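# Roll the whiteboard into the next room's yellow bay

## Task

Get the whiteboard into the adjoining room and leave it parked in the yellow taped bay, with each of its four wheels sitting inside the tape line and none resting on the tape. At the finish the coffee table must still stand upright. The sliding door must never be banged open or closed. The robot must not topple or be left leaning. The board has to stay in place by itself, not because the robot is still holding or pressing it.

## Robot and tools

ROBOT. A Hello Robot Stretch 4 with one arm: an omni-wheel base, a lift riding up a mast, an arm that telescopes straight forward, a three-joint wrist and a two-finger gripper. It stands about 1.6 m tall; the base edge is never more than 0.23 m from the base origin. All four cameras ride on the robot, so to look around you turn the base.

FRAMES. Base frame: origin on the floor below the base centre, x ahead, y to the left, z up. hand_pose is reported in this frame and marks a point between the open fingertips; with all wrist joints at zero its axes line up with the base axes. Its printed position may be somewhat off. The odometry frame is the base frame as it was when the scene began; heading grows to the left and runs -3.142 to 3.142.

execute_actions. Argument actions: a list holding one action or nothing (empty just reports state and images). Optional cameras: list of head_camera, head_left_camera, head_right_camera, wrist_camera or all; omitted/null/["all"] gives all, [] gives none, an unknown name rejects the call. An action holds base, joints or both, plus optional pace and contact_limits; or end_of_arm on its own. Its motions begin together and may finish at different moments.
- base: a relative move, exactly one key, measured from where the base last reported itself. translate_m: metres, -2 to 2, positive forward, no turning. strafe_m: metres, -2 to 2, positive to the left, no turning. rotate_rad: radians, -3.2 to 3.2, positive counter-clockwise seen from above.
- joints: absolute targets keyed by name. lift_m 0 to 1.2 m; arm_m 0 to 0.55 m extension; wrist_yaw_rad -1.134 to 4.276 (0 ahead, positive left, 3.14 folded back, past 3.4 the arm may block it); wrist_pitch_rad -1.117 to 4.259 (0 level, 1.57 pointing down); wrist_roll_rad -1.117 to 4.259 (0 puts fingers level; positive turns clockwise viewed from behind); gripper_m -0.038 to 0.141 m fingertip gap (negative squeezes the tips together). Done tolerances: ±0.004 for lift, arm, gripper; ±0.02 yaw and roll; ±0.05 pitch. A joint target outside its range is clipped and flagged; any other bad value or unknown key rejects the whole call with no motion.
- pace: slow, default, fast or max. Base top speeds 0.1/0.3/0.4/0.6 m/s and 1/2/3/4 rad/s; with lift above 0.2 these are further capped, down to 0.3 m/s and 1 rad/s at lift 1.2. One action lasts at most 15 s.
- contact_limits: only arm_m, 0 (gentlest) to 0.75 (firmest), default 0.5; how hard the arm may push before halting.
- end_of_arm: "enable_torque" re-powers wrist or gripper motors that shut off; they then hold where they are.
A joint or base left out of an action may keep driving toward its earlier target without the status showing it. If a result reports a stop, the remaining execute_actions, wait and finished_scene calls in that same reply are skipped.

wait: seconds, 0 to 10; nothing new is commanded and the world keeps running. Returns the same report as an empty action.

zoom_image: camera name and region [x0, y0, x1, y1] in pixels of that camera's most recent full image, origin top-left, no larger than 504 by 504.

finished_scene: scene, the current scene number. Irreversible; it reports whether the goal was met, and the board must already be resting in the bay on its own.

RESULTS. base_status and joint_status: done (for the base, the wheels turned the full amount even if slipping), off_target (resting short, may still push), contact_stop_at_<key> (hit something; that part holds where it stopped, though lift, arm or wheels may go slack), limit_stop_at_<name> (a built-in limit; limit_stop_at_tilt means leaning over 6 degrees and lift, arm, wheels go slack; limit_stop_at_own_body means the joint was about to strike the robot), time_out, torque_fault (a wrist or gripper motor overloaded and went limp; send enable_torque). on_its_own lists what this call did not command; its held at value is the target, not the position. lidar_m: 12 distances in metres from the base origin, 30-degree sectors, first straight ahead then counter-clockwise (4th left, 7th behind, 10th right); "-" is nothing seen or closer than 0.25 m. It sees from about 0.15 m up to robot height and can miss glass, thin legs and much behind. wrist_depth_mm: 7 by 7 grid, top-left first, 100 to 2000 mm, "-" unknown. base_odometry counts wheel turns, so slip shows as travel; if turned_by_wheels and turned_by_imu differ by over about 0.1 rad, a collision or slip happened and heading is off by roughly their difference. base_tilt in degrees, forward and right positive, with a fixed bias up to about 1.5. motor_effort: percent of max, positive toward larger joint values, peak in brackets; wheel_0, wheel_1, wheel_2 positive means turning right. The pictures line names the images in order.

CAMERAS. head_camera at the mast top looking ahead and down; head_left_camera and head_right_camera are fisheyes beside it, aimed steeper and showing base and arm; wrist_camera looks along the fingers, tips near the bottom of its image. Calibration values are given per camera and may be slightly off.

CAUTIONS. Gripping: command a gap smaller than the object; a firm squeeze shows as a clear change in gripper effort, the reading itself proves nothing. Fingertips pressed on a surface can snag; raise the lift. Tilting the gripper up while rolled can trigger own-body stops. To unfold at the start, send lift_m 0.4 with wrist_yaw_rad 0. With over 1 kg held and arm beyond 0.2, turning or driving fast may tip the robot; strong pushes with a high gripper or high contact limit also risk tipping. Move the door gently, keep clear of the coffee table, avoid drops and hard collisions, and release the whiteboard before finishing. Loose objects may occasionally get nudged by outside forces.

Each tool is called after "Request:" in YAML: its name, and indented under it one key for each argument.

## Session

Request:
execute_actions:
  actions: []

Scene clock: 0.00 s.
base_odometry: x=+0.000 y=+0.000 heading=+0.000 (m, m, rad; odometry frame)
turned_by_wheels: +0.000 (rad since the last result)
turned_by_imu: +0.000 (rad since the last result)
base_tilt: forward=-0.6 right=+0.0 (deg)
lidar_m: 0.69 0.84 1.04 1.05 1.26 0.80 1.02 1.40 1.65 1.29 0.79 0.68
base_status: not commanded
joint_positions: lift_m=+0.294 arm_m=-0.001 wrist_yaw_rad=+3.214 wrist_pitch_rad=+0.018 wrist_roll_rad=-0.017 gripper_m=+0.057
joint_status: not commanded
motor_effort: lift_m=+20 arm_m=-1 wrist_yaw_rad=+1 wrist_pitch_rad=-5 wrist_roll_rad=+0 gripper_m=-3 wheel_0=+0 wheel_1=+0 wheel_2=+0 (%)
hand_pose: x=-0.1238 y=+0.0664 z=+0.4669 quat_wxyz=(-0.036, -0.009, -0.009, +0.999) (m; base frame)
wrist_depth_mm: - 130 132 1205 1060 946 - / - 107 131 1229 1078 960 - / - 112 132 - - - - / - 133 195 - - - - / 209 - - - - - - / 212 1366 193 1366 200 1464 1430 / 215 1008 1060 110 1025 1008 1025
pictures: head_camera, head_left_camera, head_right_camera, wrist_camera
camera_calibration (this result's frames):
wrist_camera: T_world_to_cam=[[-0.059992, 0.998139, 0.0109461, -0.0831624], [0.0673804, 0.0149902, -0.997615, 0.520968], [-0.995922, -0.0591113, -0.0681543, 0.138125], [0, 0, 0, 1]] pos_world=[0.0974693, 0.0833629, 0.530049]
Images, in order (width x height): head_camera 420x560, head_left_camera 420x672, head_right_camera 420x672, wrist_camera 616x392.

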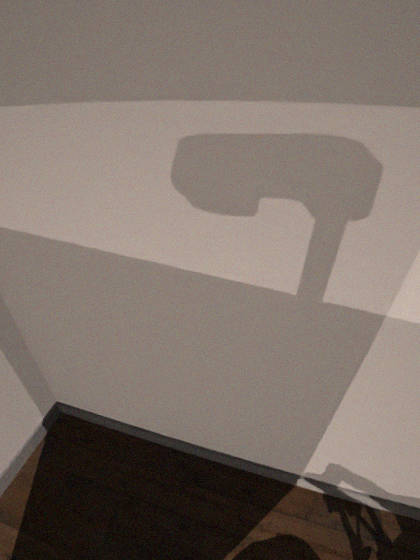

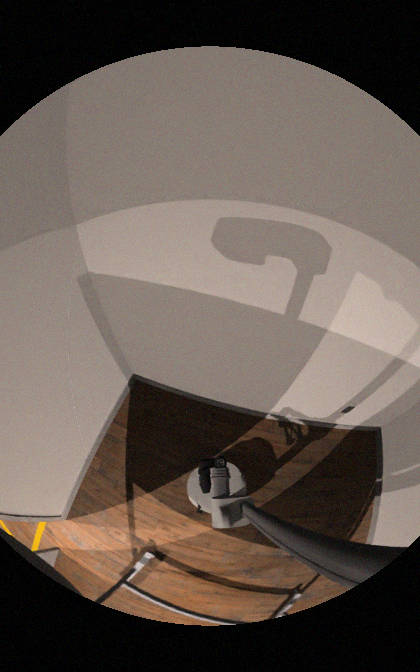

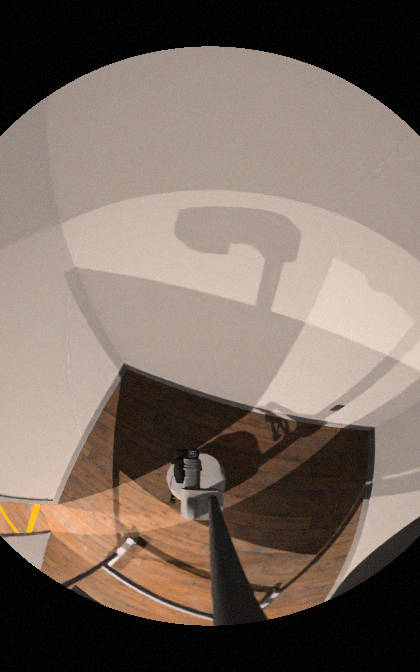

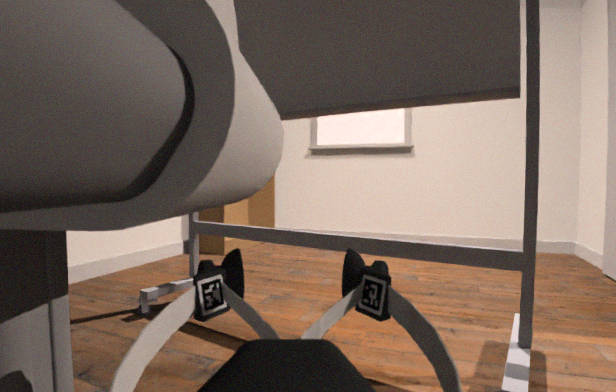

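Request:
execute_actions:
  actions:
    - {"base": {"rotate_rad": 1.268}, "joints": {"lift_m": 0.38, "wrist_yaw_rad": 1.5, "gripper_m": 0.0}, "pace": "fast"}

Scene clock: 16.17 s.
base_odometry: x=+0.000 y=+0.000 heading=+1.268 (m, m, rad; odometry frame)
turned_by_wheels: +1.268 (rad since the last result)
turned_by_imu: +1.255 (rad since the last result)
base_tilt: forward=-0.6 right=-0.1 (deg)
lidar_m: 1.04 1.09 0.78 0.94 1.09 1.72 1.66 0.97 0.71 0.69 0.72 1.01
base_status: done
joint_positions: lift_m=+0.380 arm_m=-0.001 wrist_yaw_rad=+1.500 wrist_pitch_rad=+0.018 wrist_roll_rad=-0.017 gripper_m=+0.000
joint_status: all done
motor_effort: lift_m=+25(30) arm_m=-1(1) wrist_yaw_rad=+1(5) wrist_pitch_rad=-6(5) wrist_roll_rad=-1(0) gripper_m=-5(5) wheel_0=+0(7) wheel_1=+0(6) wheel_2=+1(8) (%)
hand_pose: x=+0.2777 y=+0.2816 z=+0.5527 quat_wxyz=(+0.731, -0.012, +0.001, +0.682) (m; base frame)
wrist_depth_mm: 976 946 904 891 - - 960 / 976 946 931 904 - - 960 / - - - - - - 976 / - - - - - - 960 / - - - - - - 976 / 1499 1499 186 203 1576 1537 976 / 1205 1098 1182 110 1118 1205 960
pictures: head_camera, head_left_camera, head_right_camera, wrist_camera
camera_calibration (this result's frames):
wrist_camera: T_world_to_cam=[[0.996549, -0.0822821, 0.0109469, -0.2639], [0.00527117, -0.0688822, -0.997611, 0.617095], [0.0828395, 0.994226, -0.0682108, -0.0395732], [0, 0, 0, 1]] pos_world=[0.263014, 0.0601373, 0.61581]
Images, in order (width x height): head_camera 420x560, head_left_camera 420x672, head_right_camera 420x672, wrist_camera 616x392.

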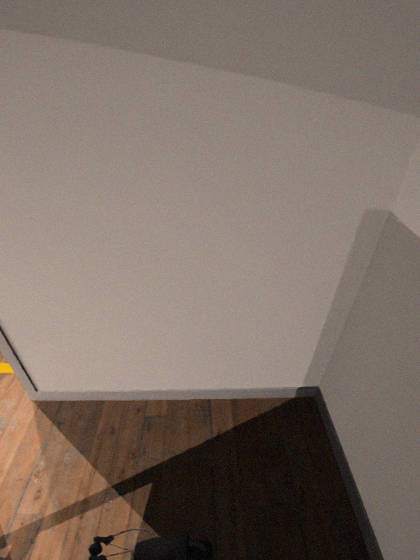

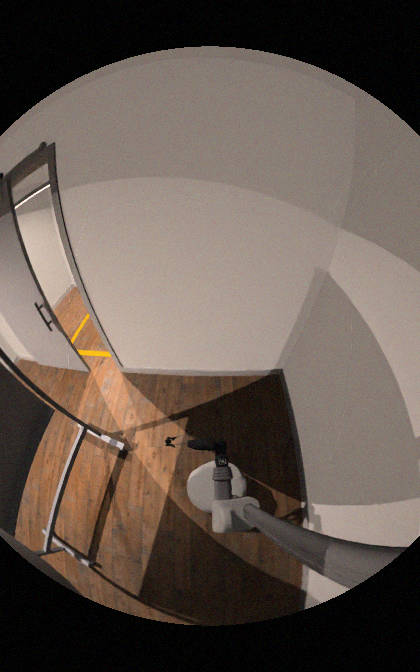

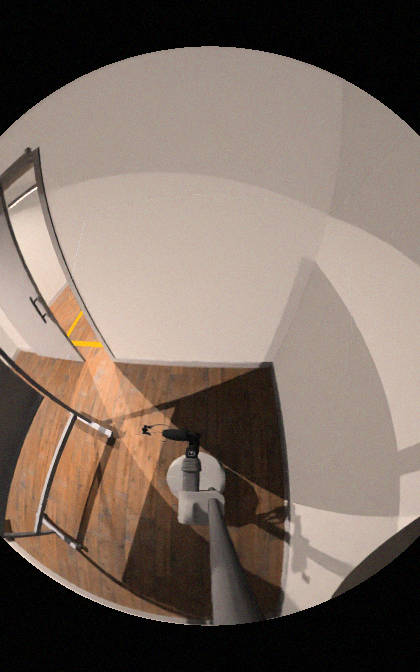

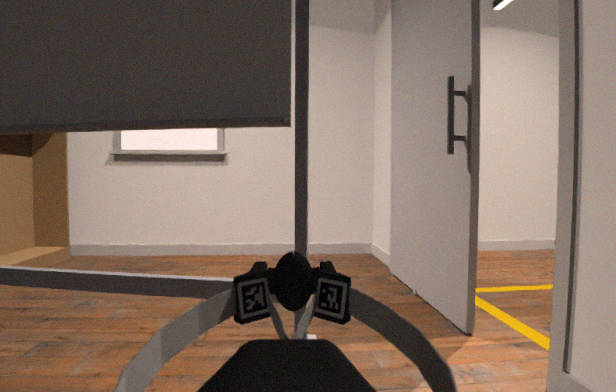

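Request:
zoom_image:
  camera: "head_left_camera"
  region: [0, 280, 200, 480]

Request:
zoom_image:
  camera: "head_left_camera"
  region: [0, 420, 180, 600]

Request:
zoom_image:
  camera: "head_camera"
  region: [0, 340, 340, 440]

Region (0, 280, 200, 480) of head_left_camera's 420x672 image, scaled by 2.520, with more detail than that image has.

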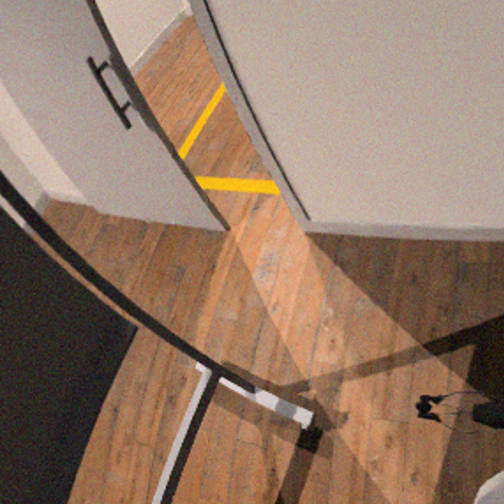

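Region (0, 420, 180, 600) of head_left_camera's 420x672 image, scaled by 2.800, with more detail than that image has.

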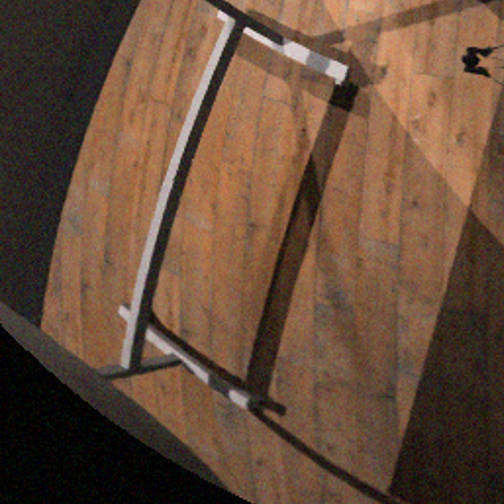

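Region (0, 340, 340, 440) of head_camera's 420x560 image, scaled by 1.482, with more detail than that image has; it fills the top 148 rows of this view, and the rest is white.

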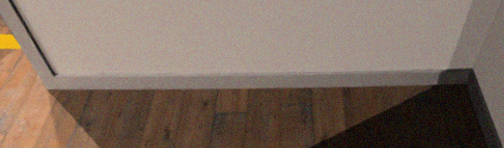

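Request:
execute_actions:
  actions:
    - {"base": {"translate_m": 0.68}, "joints": {"wrist_yaw_rad": 1.6}, "pace": "fast"}
  cameras: ["wrist_camera", "head_left_camera"]

Scene clock: 139.23 s.
base_odometry: x=+0.203 y=+0.649 heading=+1.268 (m, m, rad; odometry frame)
turned_by_wheels: +0.000 (rad since the last result)
turned_by_imu: -0.001 (rad since the last result)
base_tilt: forward=-0.6 right=+0.0 (deg)
lidar_m: 0.36 0.38 0.54 1.26 0.84 1.53 2.33 1.01 0.73 0.70 0.51 0.37
base_status: done
joint_positions: lift_m=+0.380 arm_m=-0.001 wrist_yaw_rad=+1.600 wrist_pitch_rad=+0.018 wrist_roll_rad=-0.017 gripper_m=+0.000
joint_status: all done
motor_effort: lift_m=+25(25) arm_m=-1(1) wrist_yaw_rad=+2(4) wrist_pitch_rad=-5(6) wrist_roll_rad=+0(0) gripper_m=-5(4) wheel_0=+0(6) wheel_1=+0(5) wheel_2=-1(11) (%)
hand_pose: x=+0.2492 y=+0.2909 z=+0.5527 quat_wxyz=(+0.697, -0.012, +0.000, +0.717) (m; base frame)
wrist_depth_mm: 904 - - - 521 248 179 / 904 - - - 530 250 180 / 931 - - - 530 250 180 / - - - - 525 251 180 / - - - 1808 521 250 180 / 1397 1661 186 203 394 248 179 / 1138 1025 1182 110 512 236 178
pictures: head_left_camera, wrist_camera
camera_calibration (this result's frames):
wrist_camera: T_world_to_cam=[[0.999793, 0.0171384, 0.0109471, -0.264452], [0.0120891, -0.0680176, -0.997611, 0.615935], [-0.0163529, 0.997537, -0.0682108, -0.022693], [0, 0, 0, 1]] pos_world=[0.25658, 0.0690638, 0.61581]
Images, in order (width x height): head_left_camera 420x672, wrist_camera 616x392.

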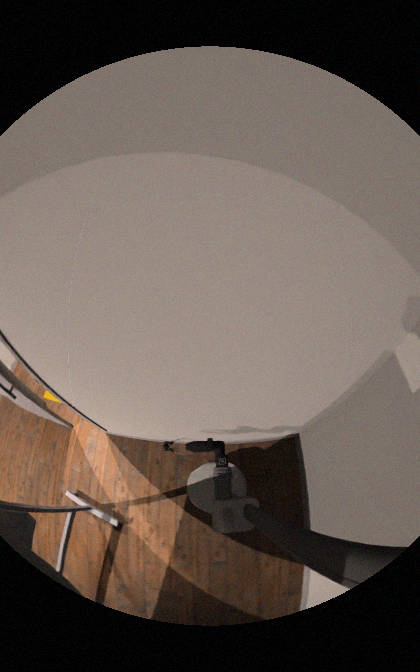

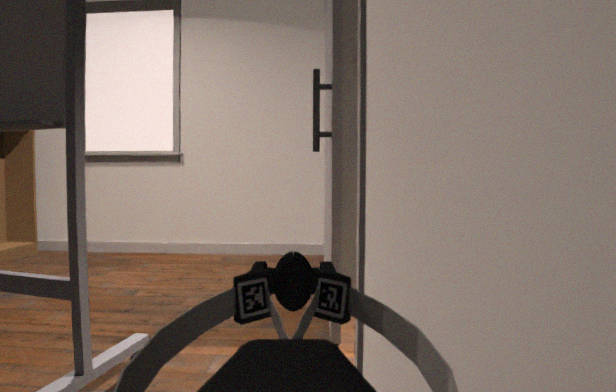

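Request:
execute_actions:
  actions: []

Scene clock: 162.80 s.
base_odometry: x=+0.203 y=+0.649 heading=+1.268 (m, m, rad; odometry frame)
turned_by_wheels: +0.000 (rad since the last result)
turned_by_imu: -0.001 (rad since the last result)
base_tilt: forward=-0.6 right=-0.1 (deg)
lidar_m: 0.34 0.38 0.52 1.25 0.82 1.52 2.34 0.98 0.72 0.69 0.51 0.38
base_status: done
joint_positions: lift_m=+0.380 arm_m=-0.001 wrist_yaw_rad=+1.600 wrist_pitch_rad=+0.018 wrist_roll_rad=-0.017 gripper_m=+0.000
joint_status: all done
motor_effort: lift_m=+25(25) arm_m=-1(1) wrist_yaw_rad=+1(4) wrist_pitch_rad=-6(6) wrist_roll_rad=-1(0) gripper_m=-3(4) wheel_0=+0(6) wheel_1=+0(5) wheel_2=-1(11) (%)
hand_pose: x=+0.2492 y=+0.2909 z=+0.5527 quat_wxyz=(+0.697, -0.012, +0.000, +0.717) (m; base frame)
wrist_depth_mm: 904 - - - 521 248 179 / 891 - - - 525 249 179 / 917 - - - 525 251 180 / - - - - 525 251 180 / - - - 1808 521 250 180 / 1397 1661 186 202 394 248 179 / 1138 1025 1182 110 512 237 178
pictures: head_camera, head_left_camera, head_right_camera, wrist_camera
camera_calibration (this result's frames):
wrist_camera: T_world_to_cam=[[0.999793, 0.0171384, 0.010947, -0.264452], [0.0120891, -0.0680177, -0.997611, 0.615935], [-0.0163529, 0.997537, -0.0682108, -0.022693], [0, 0, 0, 1]] pos_world=[0.25658, 0.0690638, 0.61581]
Images, in order (width x height): head_camera 420x560, head_left_camera 420x672, head_right_camera 420x672, wrist_camera 616x392.

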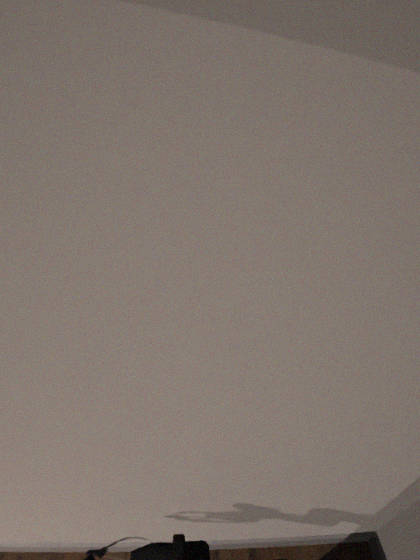

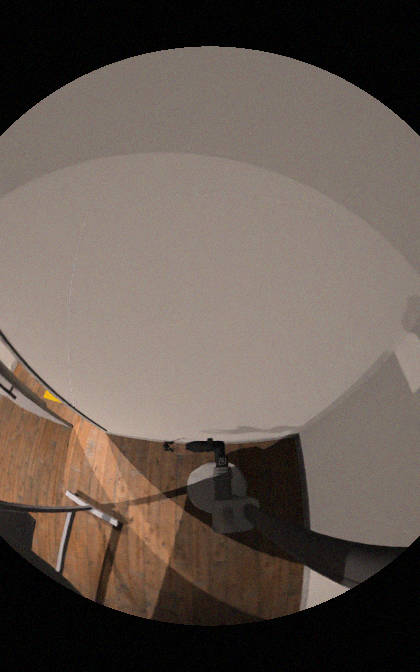

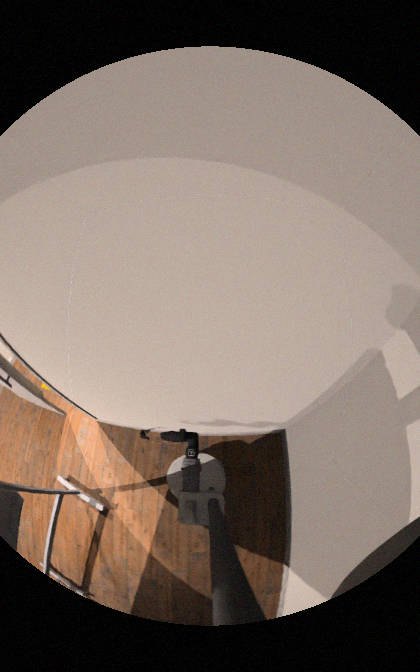

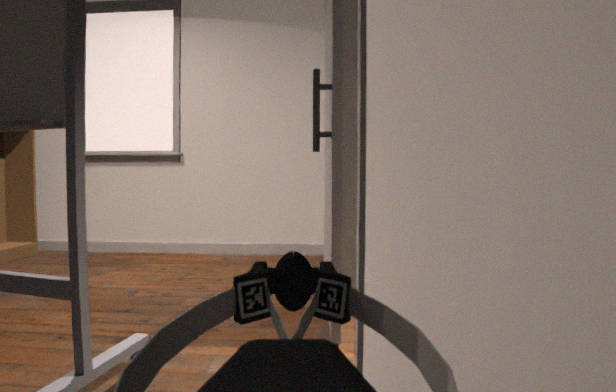

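Request:
execute_actions:
  actions:
    - {"base": {"strafe_m": 1.0}, "pace": "fast"}

Scene clock: 178.90 s.
base_odometry: x=-0.752 y=+0.947 heading=+1.268 (m, m, rad; odometry frame)
turned_by_wheels: +0.000 (rad since the last result)
turned_by_imu: +0.005 (rad since the last result)
base_tilt: forward=-0.6 right=-0.1 (deg)
lidar_m: 0.38 0.54 0.50 1.69 2.14 0.35 0.30 0.39 1.77 1.41 0.55 0.41
base_status: done
joint_positions: lift_m=+0.380 arm_m=-0.001 wrist_yaw_rad=+1.600 wrist_pitch_rad=+0.018 wrist_roll_rad=-0.017 gripper_m=+0.000
joint_status: not commanded
motor_effort: lift_m=+25(25) arm_m=-1(1) wrist_yaw_rad=+3(1) wrist_pitch_rad=-5(7) wrist_roll_rad=+0(1) gripper_m=-3(4) wheel_0=-1(11) wheel_1=+0(11) wheel_2=+0(0) (%)
hand_pose: x=+0.2492 y=+0.2909 z=+0.5527 quat_wxyz=(+0.697, -0.012, +0.000, +0.717) (m; base frame)
wrist_depth_mm: 1921 1921 1863 1863 351 1863 1863 / 1921 1921 1921 1863 387 1863 1863 / 1921 1983 1921 1921 389 1863 1863 / - - 1921 1921 389 1863 1863 / - - - 1921 387 1921 1921 / 1576 1661 186 203 315 1661 1661 / 1205 1098 1182 110 375 1160 1182
pictures: head_camera, head_left_camera, head_right_camera, wrist_camera
camera_calibration (this result's frames):
wrist_camera: T_world_to_cam=[[0.999793, 0.0171341, 0.0109469, -0.264452], [0.0120887, -0.0680177, -0.997611, 0.615935], [-0.0163486, 0.997537, -0.0682108, -0.0226937], [0, 0, 0, 1]] pos_world=[0.25658, 0.0690634, 0.61581]
Images, in order (width x height): head_camera 420x560, head_left_camera 420x672, head_right_camera 420x672, wrist_camera 616x392.

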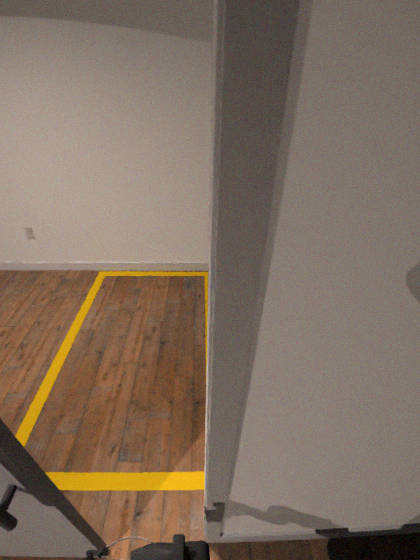

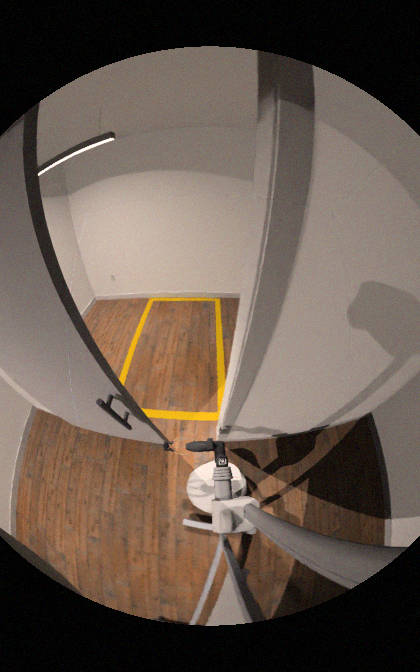

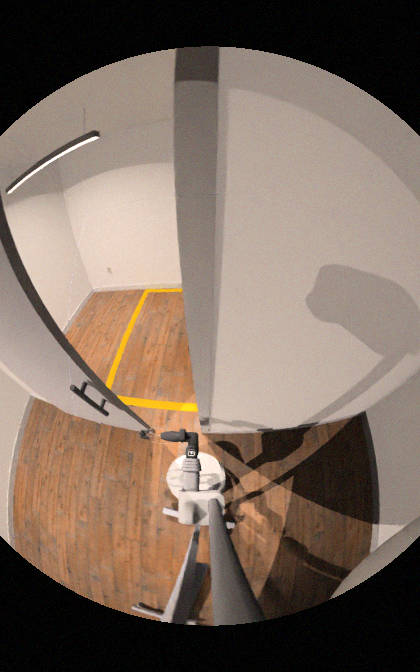

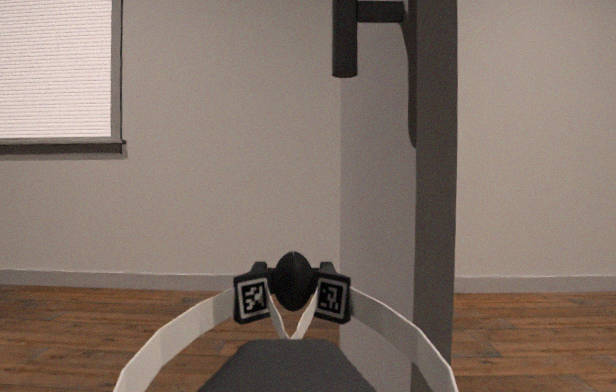

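Request:
execute_actions:
  actions:
    - {"base": {"strafe_m": 0.465}, "joints": {"wrist_yaw_rad": 1.4, "arm_m": 0.07}, "pace": "slow"}

Scene clock: 219.37 s.
base_odometry: x=-1.196 y=+1.086 heading=+1.267 (m, m, rad; odometry frame)
turned_by_wheels: -0.001 (rad since the last result)
turned_by_imu: -0.005 (rad since the last result)
base_tilt: forward=-0.6 right=-0.1 (deg)
lidar_m: 2.44 0.43 0.42 1.57 1.66 2.09 1.14 0.63 0.57 1.46 0.62 0.68
base_status: done
joint_positions: lift_m=+0.380 arm_m=+0.069 wrist_yaw_rad=+1.396 wrist_pitch_rad=+0.018 wrist_roll_rad=-0.017 gripper_m=+0.000
joint_status: all done
motor_effort: lift_m=+25(25) arm_m=+5(6) wrist_yaw_rad=+13(15) wrist_pitch_rad=-5(6) wrist_roll_rad=+0(0) gripper_m=-3(4) wheel_0=-5(14) wheel_1=-1(7) wheel_2=-3(10) (%)
hand_pose: x=+0.3762 y=+0.2688 z=+0.5528 quat_wxyz=(+0.766, -0.012, +0.001, +0.643) (m; base frame)
wrist_depth_mm: 1308 1366 1397 231 399 1618 1661 / 1308 1397 1430 232 404 1661 1708 / 1336 1397 1430 234 404 1661 1756 / 1336 1397 1430 236 407 1661 1756 / 1336 1430 1464 236 410 1708 1756 / 1366 1397 186 194 410 1661 1618 / 1205 1098 1182 110 415 1205 1205
pictures: head_camera, head_left_camera, head_right_camera, wrist_camera
camera_calibration (this result's frames):
wrist_camera: T_world_to_cam=[[0.982522, -0.185827, 0.0109424, -0.330069], [-0.00188049, -0.0686885, -0.997636, 0.618457], [0.18614, 0.980179, -0.0678373, -0.0703493], [0, 0, 0, 1]] pos_world=[0.338558, 0.0501, 0.615835]
Images, in order (width x height): head_camera 420x560, head_left_camera 420x672, head_right_camera 420x672, wrist_camera 616x392.

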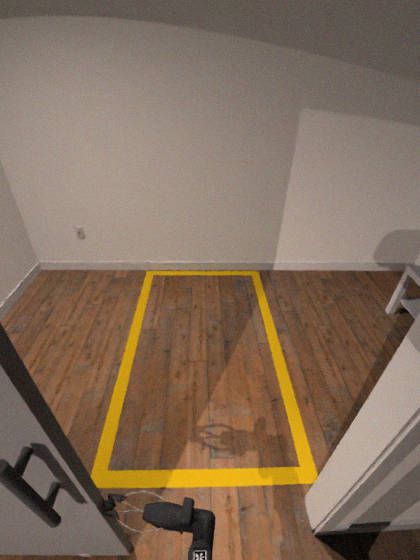

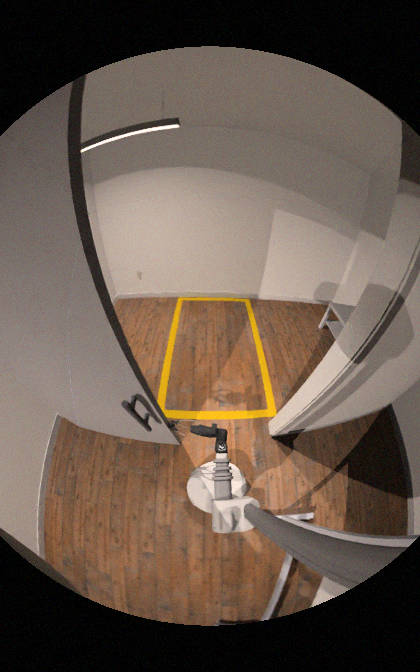

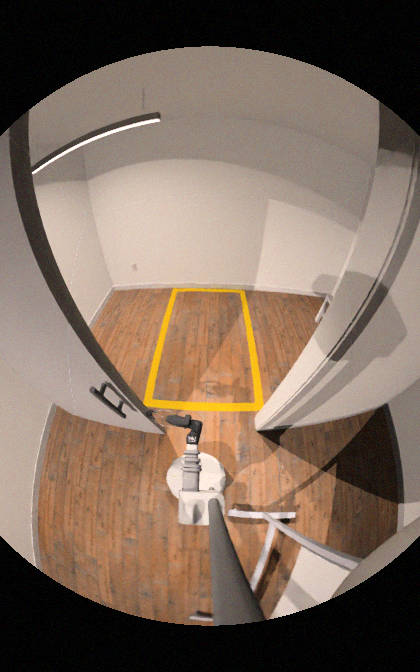

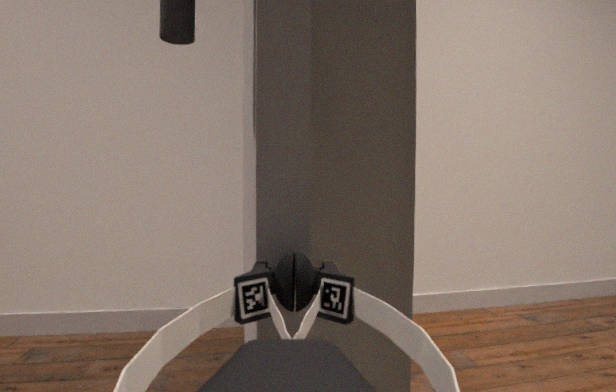

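Request:
zoom_image:
  camera: "head_left_camera"
  region: [120, 390, 340, 630]

Request:
zoom_image:
  camera: "head_right_camera"
  region: [120, 390, 340, 630]

Region (120, 390, 340, 630) of head_left_camera's 420x672 image, scaled by 2.100, with more detail than that image has; it fills the left 462 columns of this view, and the rest is white.

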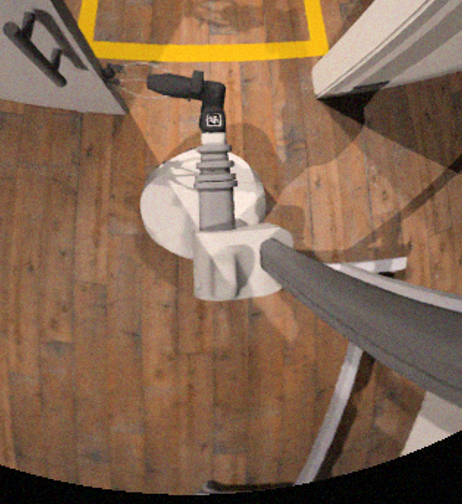

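Region (120, 390, 340, 630) of head_right_camera's 420x672 image, scaled by 2.100, with more detail than that image has; it fills the left 462 columns of this view, and the rest is white.

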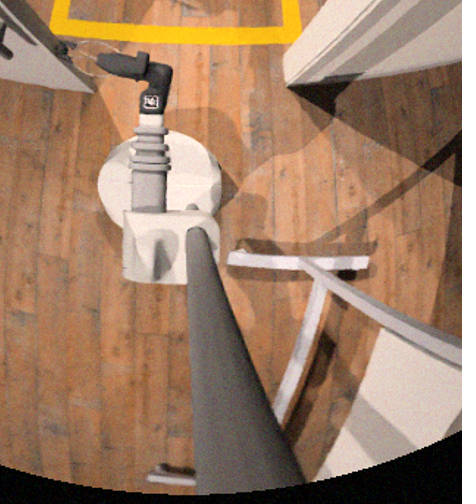

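Request:
execute_actions:
  actions:
    - {"base": {"rotate_rad": -3.19}, "joints": {"wrist_yaw_rad": 0.0, "arm_m": 0.0, "wrist_pitch_rad": -1.0, "gripper_m": 0.13, "lift_m": 0.35}, "pace": "fast"}

Scene clock: 341.77 s.
base_odometry: x=-1.195 y=+1.086 heading=-1.923 (m, m, rad; odometry frame)
turned_by_wheels: -3.190 (rad since the last result)
turned_by_imu: -3.162 (rad since the last result)
base_tilt: forward=-0.6 right=+0.0 (deg)
lidar_m: 1.26 0.35 0.39 1.74 0.61 0.63 2.44 0.44 0.44 1.23 1.61 2.11
base_status: done
joint_positions: lift_m=+0.350 arm_m=+0.001 wrist_yaw_rad=+0.000 wrist_pitch_rad=-0.999 wrist_roll_rad=-0.017 gripper_m=+0.130
joint_status: all done
motor_effort: lift_m=+17(25) arm_m=-6(7) wrist_yaw_rad=+1(6) wrist_pitch_rad=-4(13) wrist_roll_rad=+0(1) gripper_m=+1(2) wheel_0=+1(7) wheel_1=+0(12) wheel_2=+0(9) (%)
hand_pose: x=+0.3281 y=-0.0874 z=+0.7710 quat_wxyz=(+0.878, -0.007, -0.479, -0.004) (m; base frame)
wrist_depth_mm: 878 1576 1618 1618 1618 1661 1661 / 788 1708 1756 1756 1808 1808 1708 / 768 1098 1921 - 1863 1808 1808 / 750 1060 - - - - 1863 / 723 917 - - - - 1921 / 699 820 1366 - - - 1863 / 691 931 1308 110 - - 1863
pictures: head_camera, head_left_camera, head_right_camera, wrist_camera
camera_calibration (this result's frames):
wrist_camera: T_world_to_cam=[[-0.0153905, -0.999872, -0.00442927, -0.0832175], [0.812265, -0.00991924, -0.583204, 0.230086], [0.583086, -0.0125735, 0.812313, -0.593059], [0, 0, 0, 1]] pos_world=[0.157633, -0.0883814, 0.615569]
Images, in order (width x height): head_camera 420x560, head_left_camera 420x672, head_right_camera 420x672, wrist_camera 616x392.

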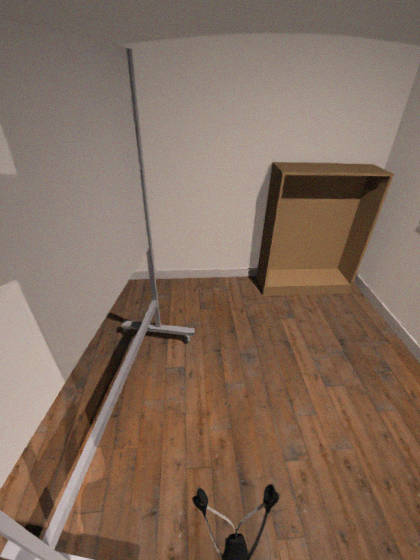

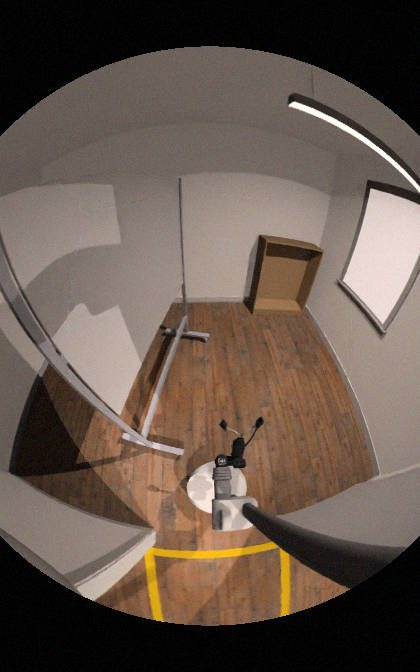

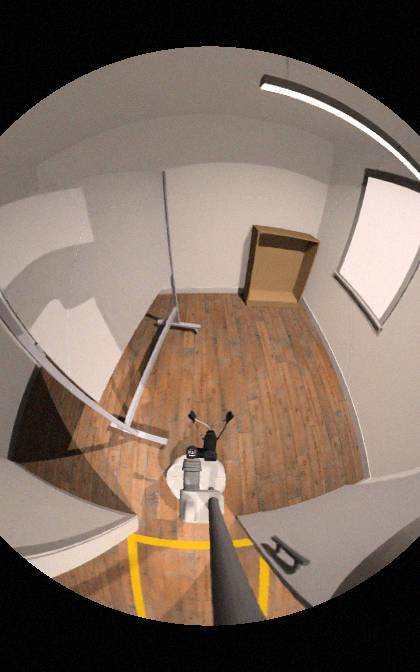

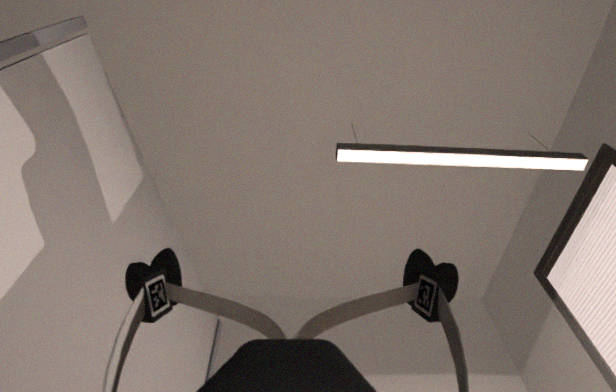

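Request:
zoom_image:
  camera: "head_left_camera"
  region: [90, 400, 270, 570]

Request:
zoom_image:
  camera: "head_right_camera"
  region: [80, 390, 260, 560]

Region (90, 400, 270, 570) of head_left_camera's 420x672 image, scaled by 2.800, with more detail than that image has.

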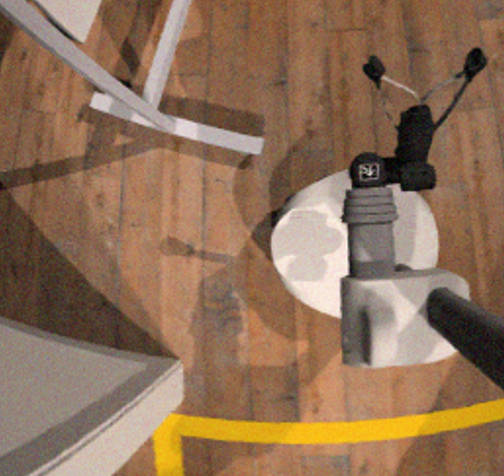

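Region (80, 390, 260, 560) of head_right_camera's 420x672 image, scaled by 2.800, with more detail than that image has.

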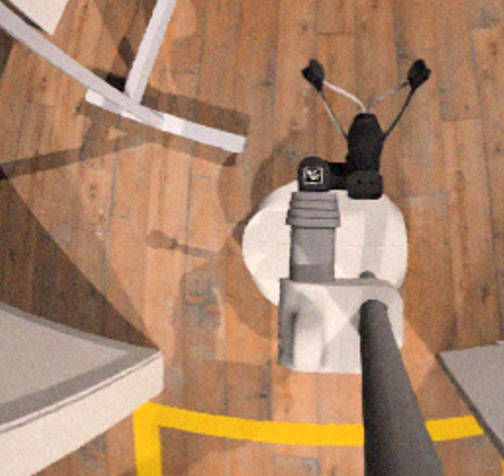

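Request:
execute_actions:
  actions:
    - {"base": {"translate_m": -0.125}, "pace": "fast"}
  cameras: []

Request:
execute_actions:
  actions:
    - {"base": {"strafe_m": 0.575}, "joints": {"wrist_pitch_rad": -0.85}, "pace": "fast"}

Scene clock: 408.87 s.
base_odometry: x=-1.152 y=+1.203 heading=-1.922 (m, m, rad; odometry frame)
turned_by_wheels: +0.000 (rad since the last result)
turned_by_imu: -0.001 (rad since the last result)
base_tilt: forward=-0.6 right=+0.0 (deg)
lidar_m: 1.30 0.49 0.60 1.19 0.53 2.41 2.32 2.38 0.36 0.80 1.63 2.14
base_status: done
joint_positions: lift_m=+0.350 arm_m=+0.001 wrist_yaw_rad=+0.000 wrist_pitch_rad=-0.999 wrist_roll_rad=-0.017 gripper_m=+0.130
joint_status: not commanded
motor_effort: lift_m=+17(17) arm_m=-6(5) wrist_yaw_rad=+1(1) wrist_pitch_rad=-3(5) wrist_roll_rad=+0(0) gripper_m=+1(3) wheel_0=+0(6) wheel_1=+2(7) wheel_2=+0(11) (%)
hand_pose: x=+0.3281 y=-0.0874 z=+0.7710 quat_wxyz=(+0.878, -0.007, -0.479, -0.004) (m; base frame)
wrist_depth_mm: 1576 1618 1618 1618 1618 1661 1661 / 1661 1756 1756 1756 1808 1808 1756 / 798 1863 1921 - - - 1863 / 778 1098 - - - - 1808 / 750 946 - - - - 1863 / 732 842 1430 - - - 1863 / 715 960 1336 110 - - 1863
pictures: none
No camera images: the call's "cameras" was empty. Leave "cameras" out to get every camera's image.

Scene clock: 411.53 s.
base_odometry: x=-0.613 y=+1.005 heading=-1.922 (m, m, rad; odometry frame)
turned_by_wheels: +0.000 (rad since the last result)
turned_by_imu: +0.003 (rad since the last result)
base_tilt: forward=-0.5 right=+0.0 (deg)
lidar_m: 0.41 0.51 1.65 1.24 0.40 0.30 0.28 0.28 0.90 0.89 2.24 2.44
base_status: done
joint_positions: lift_m=+0.350 arm_m=+0.001 wrist_yaw_rad=+0.000 wrist_pitch_rad=-0.849 wrist_roll_rad=-0.017 gripper_m=+0.130
joint_status: all done
motor_effort: lift_m=+17(17) arm_m=-5(5) wrist_yaw_rad=+1(1) wrist_pitch_rad=-3(3) wrist_roll_rad=+0(0) gripper_m=+1(0) wheel_0=+1(10) wheel_1=+0(10) wheel_2=+0(3) (%)
hand_pose: x=+0.3625 y=-0.0874 z=+0.7450 quat_wxyz=(+0.911, -0.008, -0.412, -0.003) (m; base frame)
wrist_depth_mm: 1661 1661 1661 1661 1708 1708 1708 / 1863 1808 1863 1808 1863 1863 1863 / - - - 1138 - - - / - - - 778 - - - / - - - 418 - - - / - - - 290 - - - / - - - 110 - - -
pictures: head_camera, head_left_camera, head_right_camera, wrist_camera
camera_calibration (this result's frames):
wrist_camera: T_world_to_cam=[[-0.0160419, -0.999869, -0.00205168, -0.0843631], [0.716245, -0.0100596, -0.697776, 0.307185], [0.697664, -0.0126631, 0.716313, -0.561977], [0, 0, 0, 1]] pos_world=[0.170698, -0.0883783, 0.616725]
Images, in order (width x height): head_camera 420x560, head_left_camera 420x672, head_right_camera 420x672, wrist_camera 616x392.

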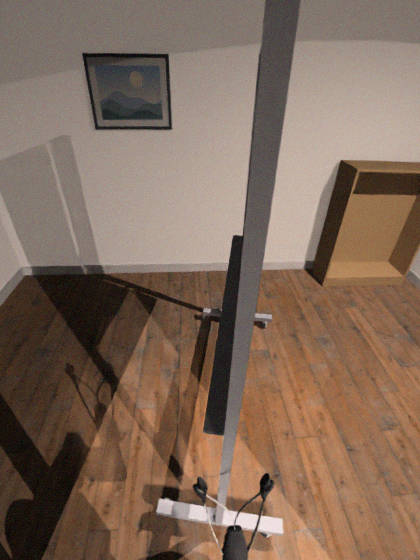

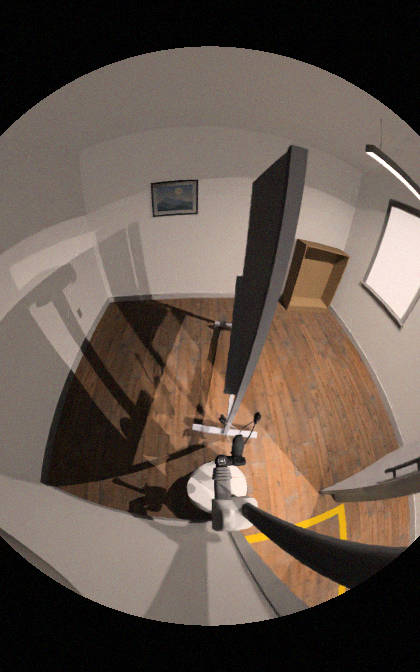

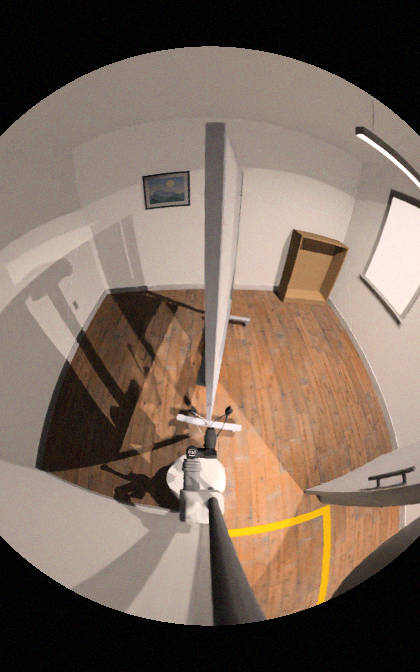

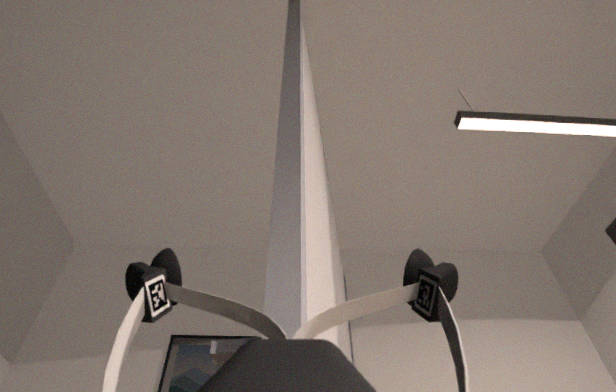

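Request:
execute_actions:
  actions:
    - {"joints": {"wrist_pitch_rad": 0.0, "gripper_m": 0.11}}
  cameras: ["wrist_camera", "head_right_camera"]

Scene clock: 432.10 s.
base_odometry: x=-0.613 y=+1.005 heading=-1.922 (m, m, rad; odometry frame)
turned_by_wheels: +0.000 (rad since the last result)
turned_by_imu: -0.001 (rad since the last result)
base_tilt: forward=-0.7 right=+0.0 (deg)
lidar_m: 0.42 0.51 1.67 1.25 0.43 0.30 0.28 0.28 0.90 0.89 2.23 2.44
base_status: not commanded
joint_positions: lift_m=+0.350 arm_m=+0.001 wrist_yaw_rad=+0.000 wrist_pitch_rad=+0.002 wrist_roll_rad=-0.017 gripper_m=+0.110
joint_status: all done
motor_effort: lift_m=+17(17) arm_m=-5(6) wrist_yaw_rad=+2(2) wrist_pitch_rad=-5(8) wrist_roll_rad=-1(0) gripper_m=+2(0) wheel_0=+1(1) wheel_1=+0(0) wheel_2=+0(0) (%)
hand_pose: x=+0.4603 y=-0.0874 z=+0.5280 quat_wxyz=(+1.000, -0.008, +0.001, +0.000) (m; base frame)
wrist_depth_mm: - - - 195 - - - / - - - 198 - - - / - - - 200 - - - / - - - 202 - - - / - - - 204 - - - / 1618 1499 212 191 214 1661 1618 / 1160 1138 1205 110 1160 1160 1182
pictures: head_right_camera, wrist_camera
camera_calibration (this result's frames):
wrist_camera: T_world_to_cam=[[-0.0122051, -0.999868, 0.0107516, -0.091789], [-0.0522108, -0.0101004, -0.998585, 0.598207], [0.998561, -0.0127492, -0.0520806, -0.207574], [0, 0, 0, 1]] pos_world=[0.237388, -0.0883811, 0.587537]
Images, in order (width x height): head_right_camera 420x672, wrist_camera 616x392.

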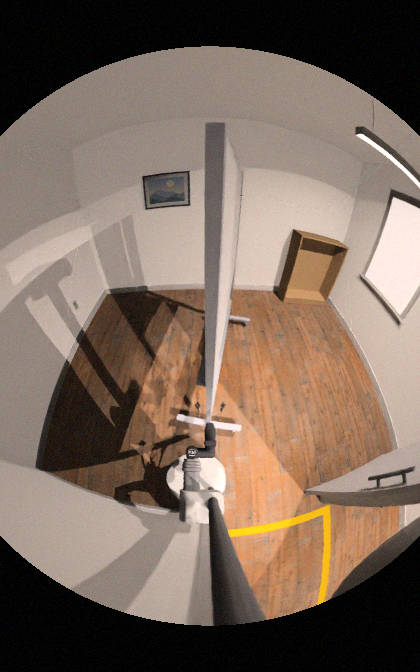

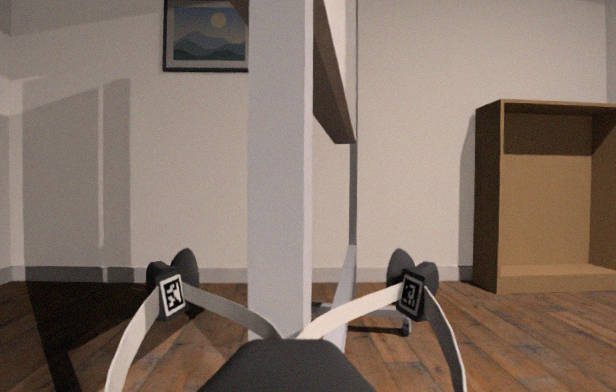

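Request:
execute_actions:
  actions:
    - {"base": {"strafe_m": -0.43}, "joints": {"gripper_m": -0.025}}

Scene clock: 441.97 s.
base_odometry: x=-1.016 y=+1.153 heading=-1.922 (m, m, rad; odometry frame)
turned_by_wheels: +0.000 (rad since the last result)
turned_by_imu: -0.001 (rad since the last result)
base_tilt: forward=-0.6 right=-0.2 (deg)
lidar_m: 0.39 2.56 2.12 1.22 0.40 0.45 2.31 2.40 0.49 0.84 1.77 0.55
base_status: done
joint_positions: lift_m=+0.350 arm_m=+0.001 wrist_yaw_rad=+0.006 wrist_pitch_rad=+0.002 wrist_roll_rad=-0.017 gripper_m=-0.025
joint_status: all done
motor_effort: lift_m=+17(17) arm_m=-4(5) wrist_yaw_rad=-13(56) wrist_pitch_rad=-6(5) wrist_roll_rad=+0(0) gripper_m=-17(15) wheel_0=+2(18) wheel_1=+1(8) wheel_2=+2(7) (%)
hand_pose: x=+0.4605 y=-0.0858 z=+0.5280 quat_wxyz=(+1.000, -0.008, +0.001, +0.003) (m; base frame)
wrist_depth_mm: - - 370 167 - - - / - - 647 168 - - - / - - - 169 - - - / - - - 170 - - - / - - - 171 - - 1983 / 1618 1537 180 172 182 1661 1661 / 1182 1078 1160 110 1160 1160 1160
pictures: head_camera, head_left_camera, head_right_camera, wrist_camera
camera_calibration (this result's frames):
wrist_camera: T_world_to_cam=[[-0.00653253, -0.999921, 0.0107524, -0.0927663], [-0.0521737, -0.0103972, -0.998584, 0.598183], [0.998617, -0.00708427, -0.0521016, -0.207237], [0, 0, 0, 1]] pos_world=[0.237554, -0.0880077, 0.587536]
Images, in order (width x height): head_camera 420x560, head_left_camera 420x672, head_right_camera 420x672, wrist_camera 616x392.

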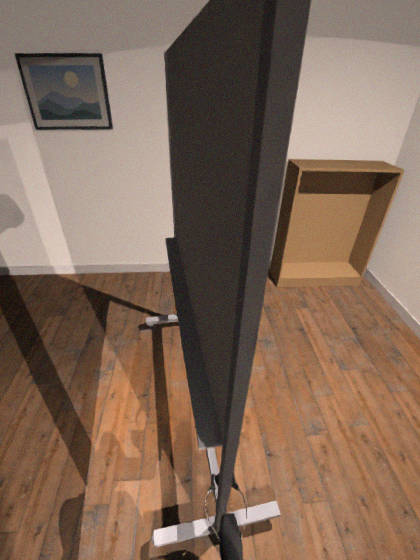

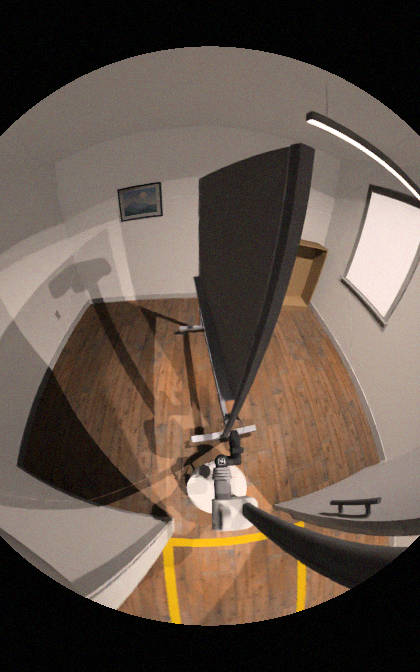

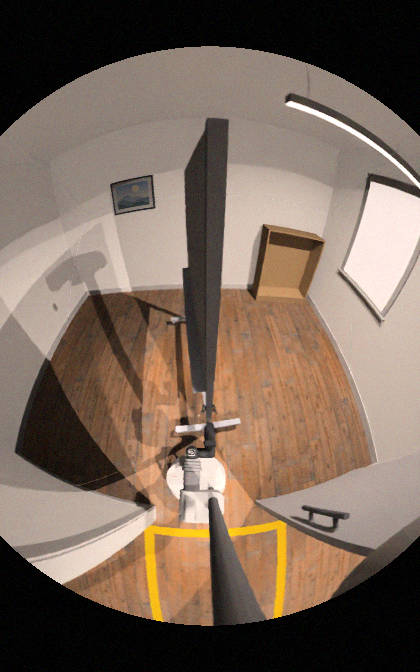

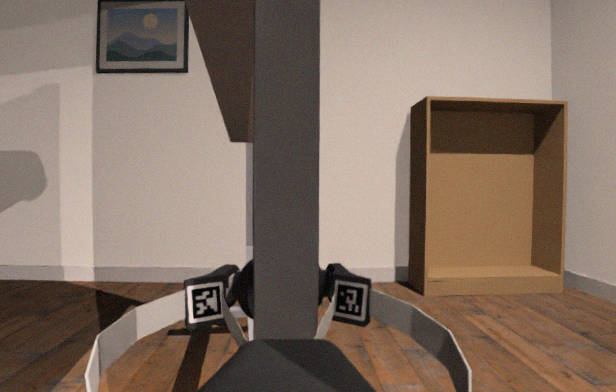

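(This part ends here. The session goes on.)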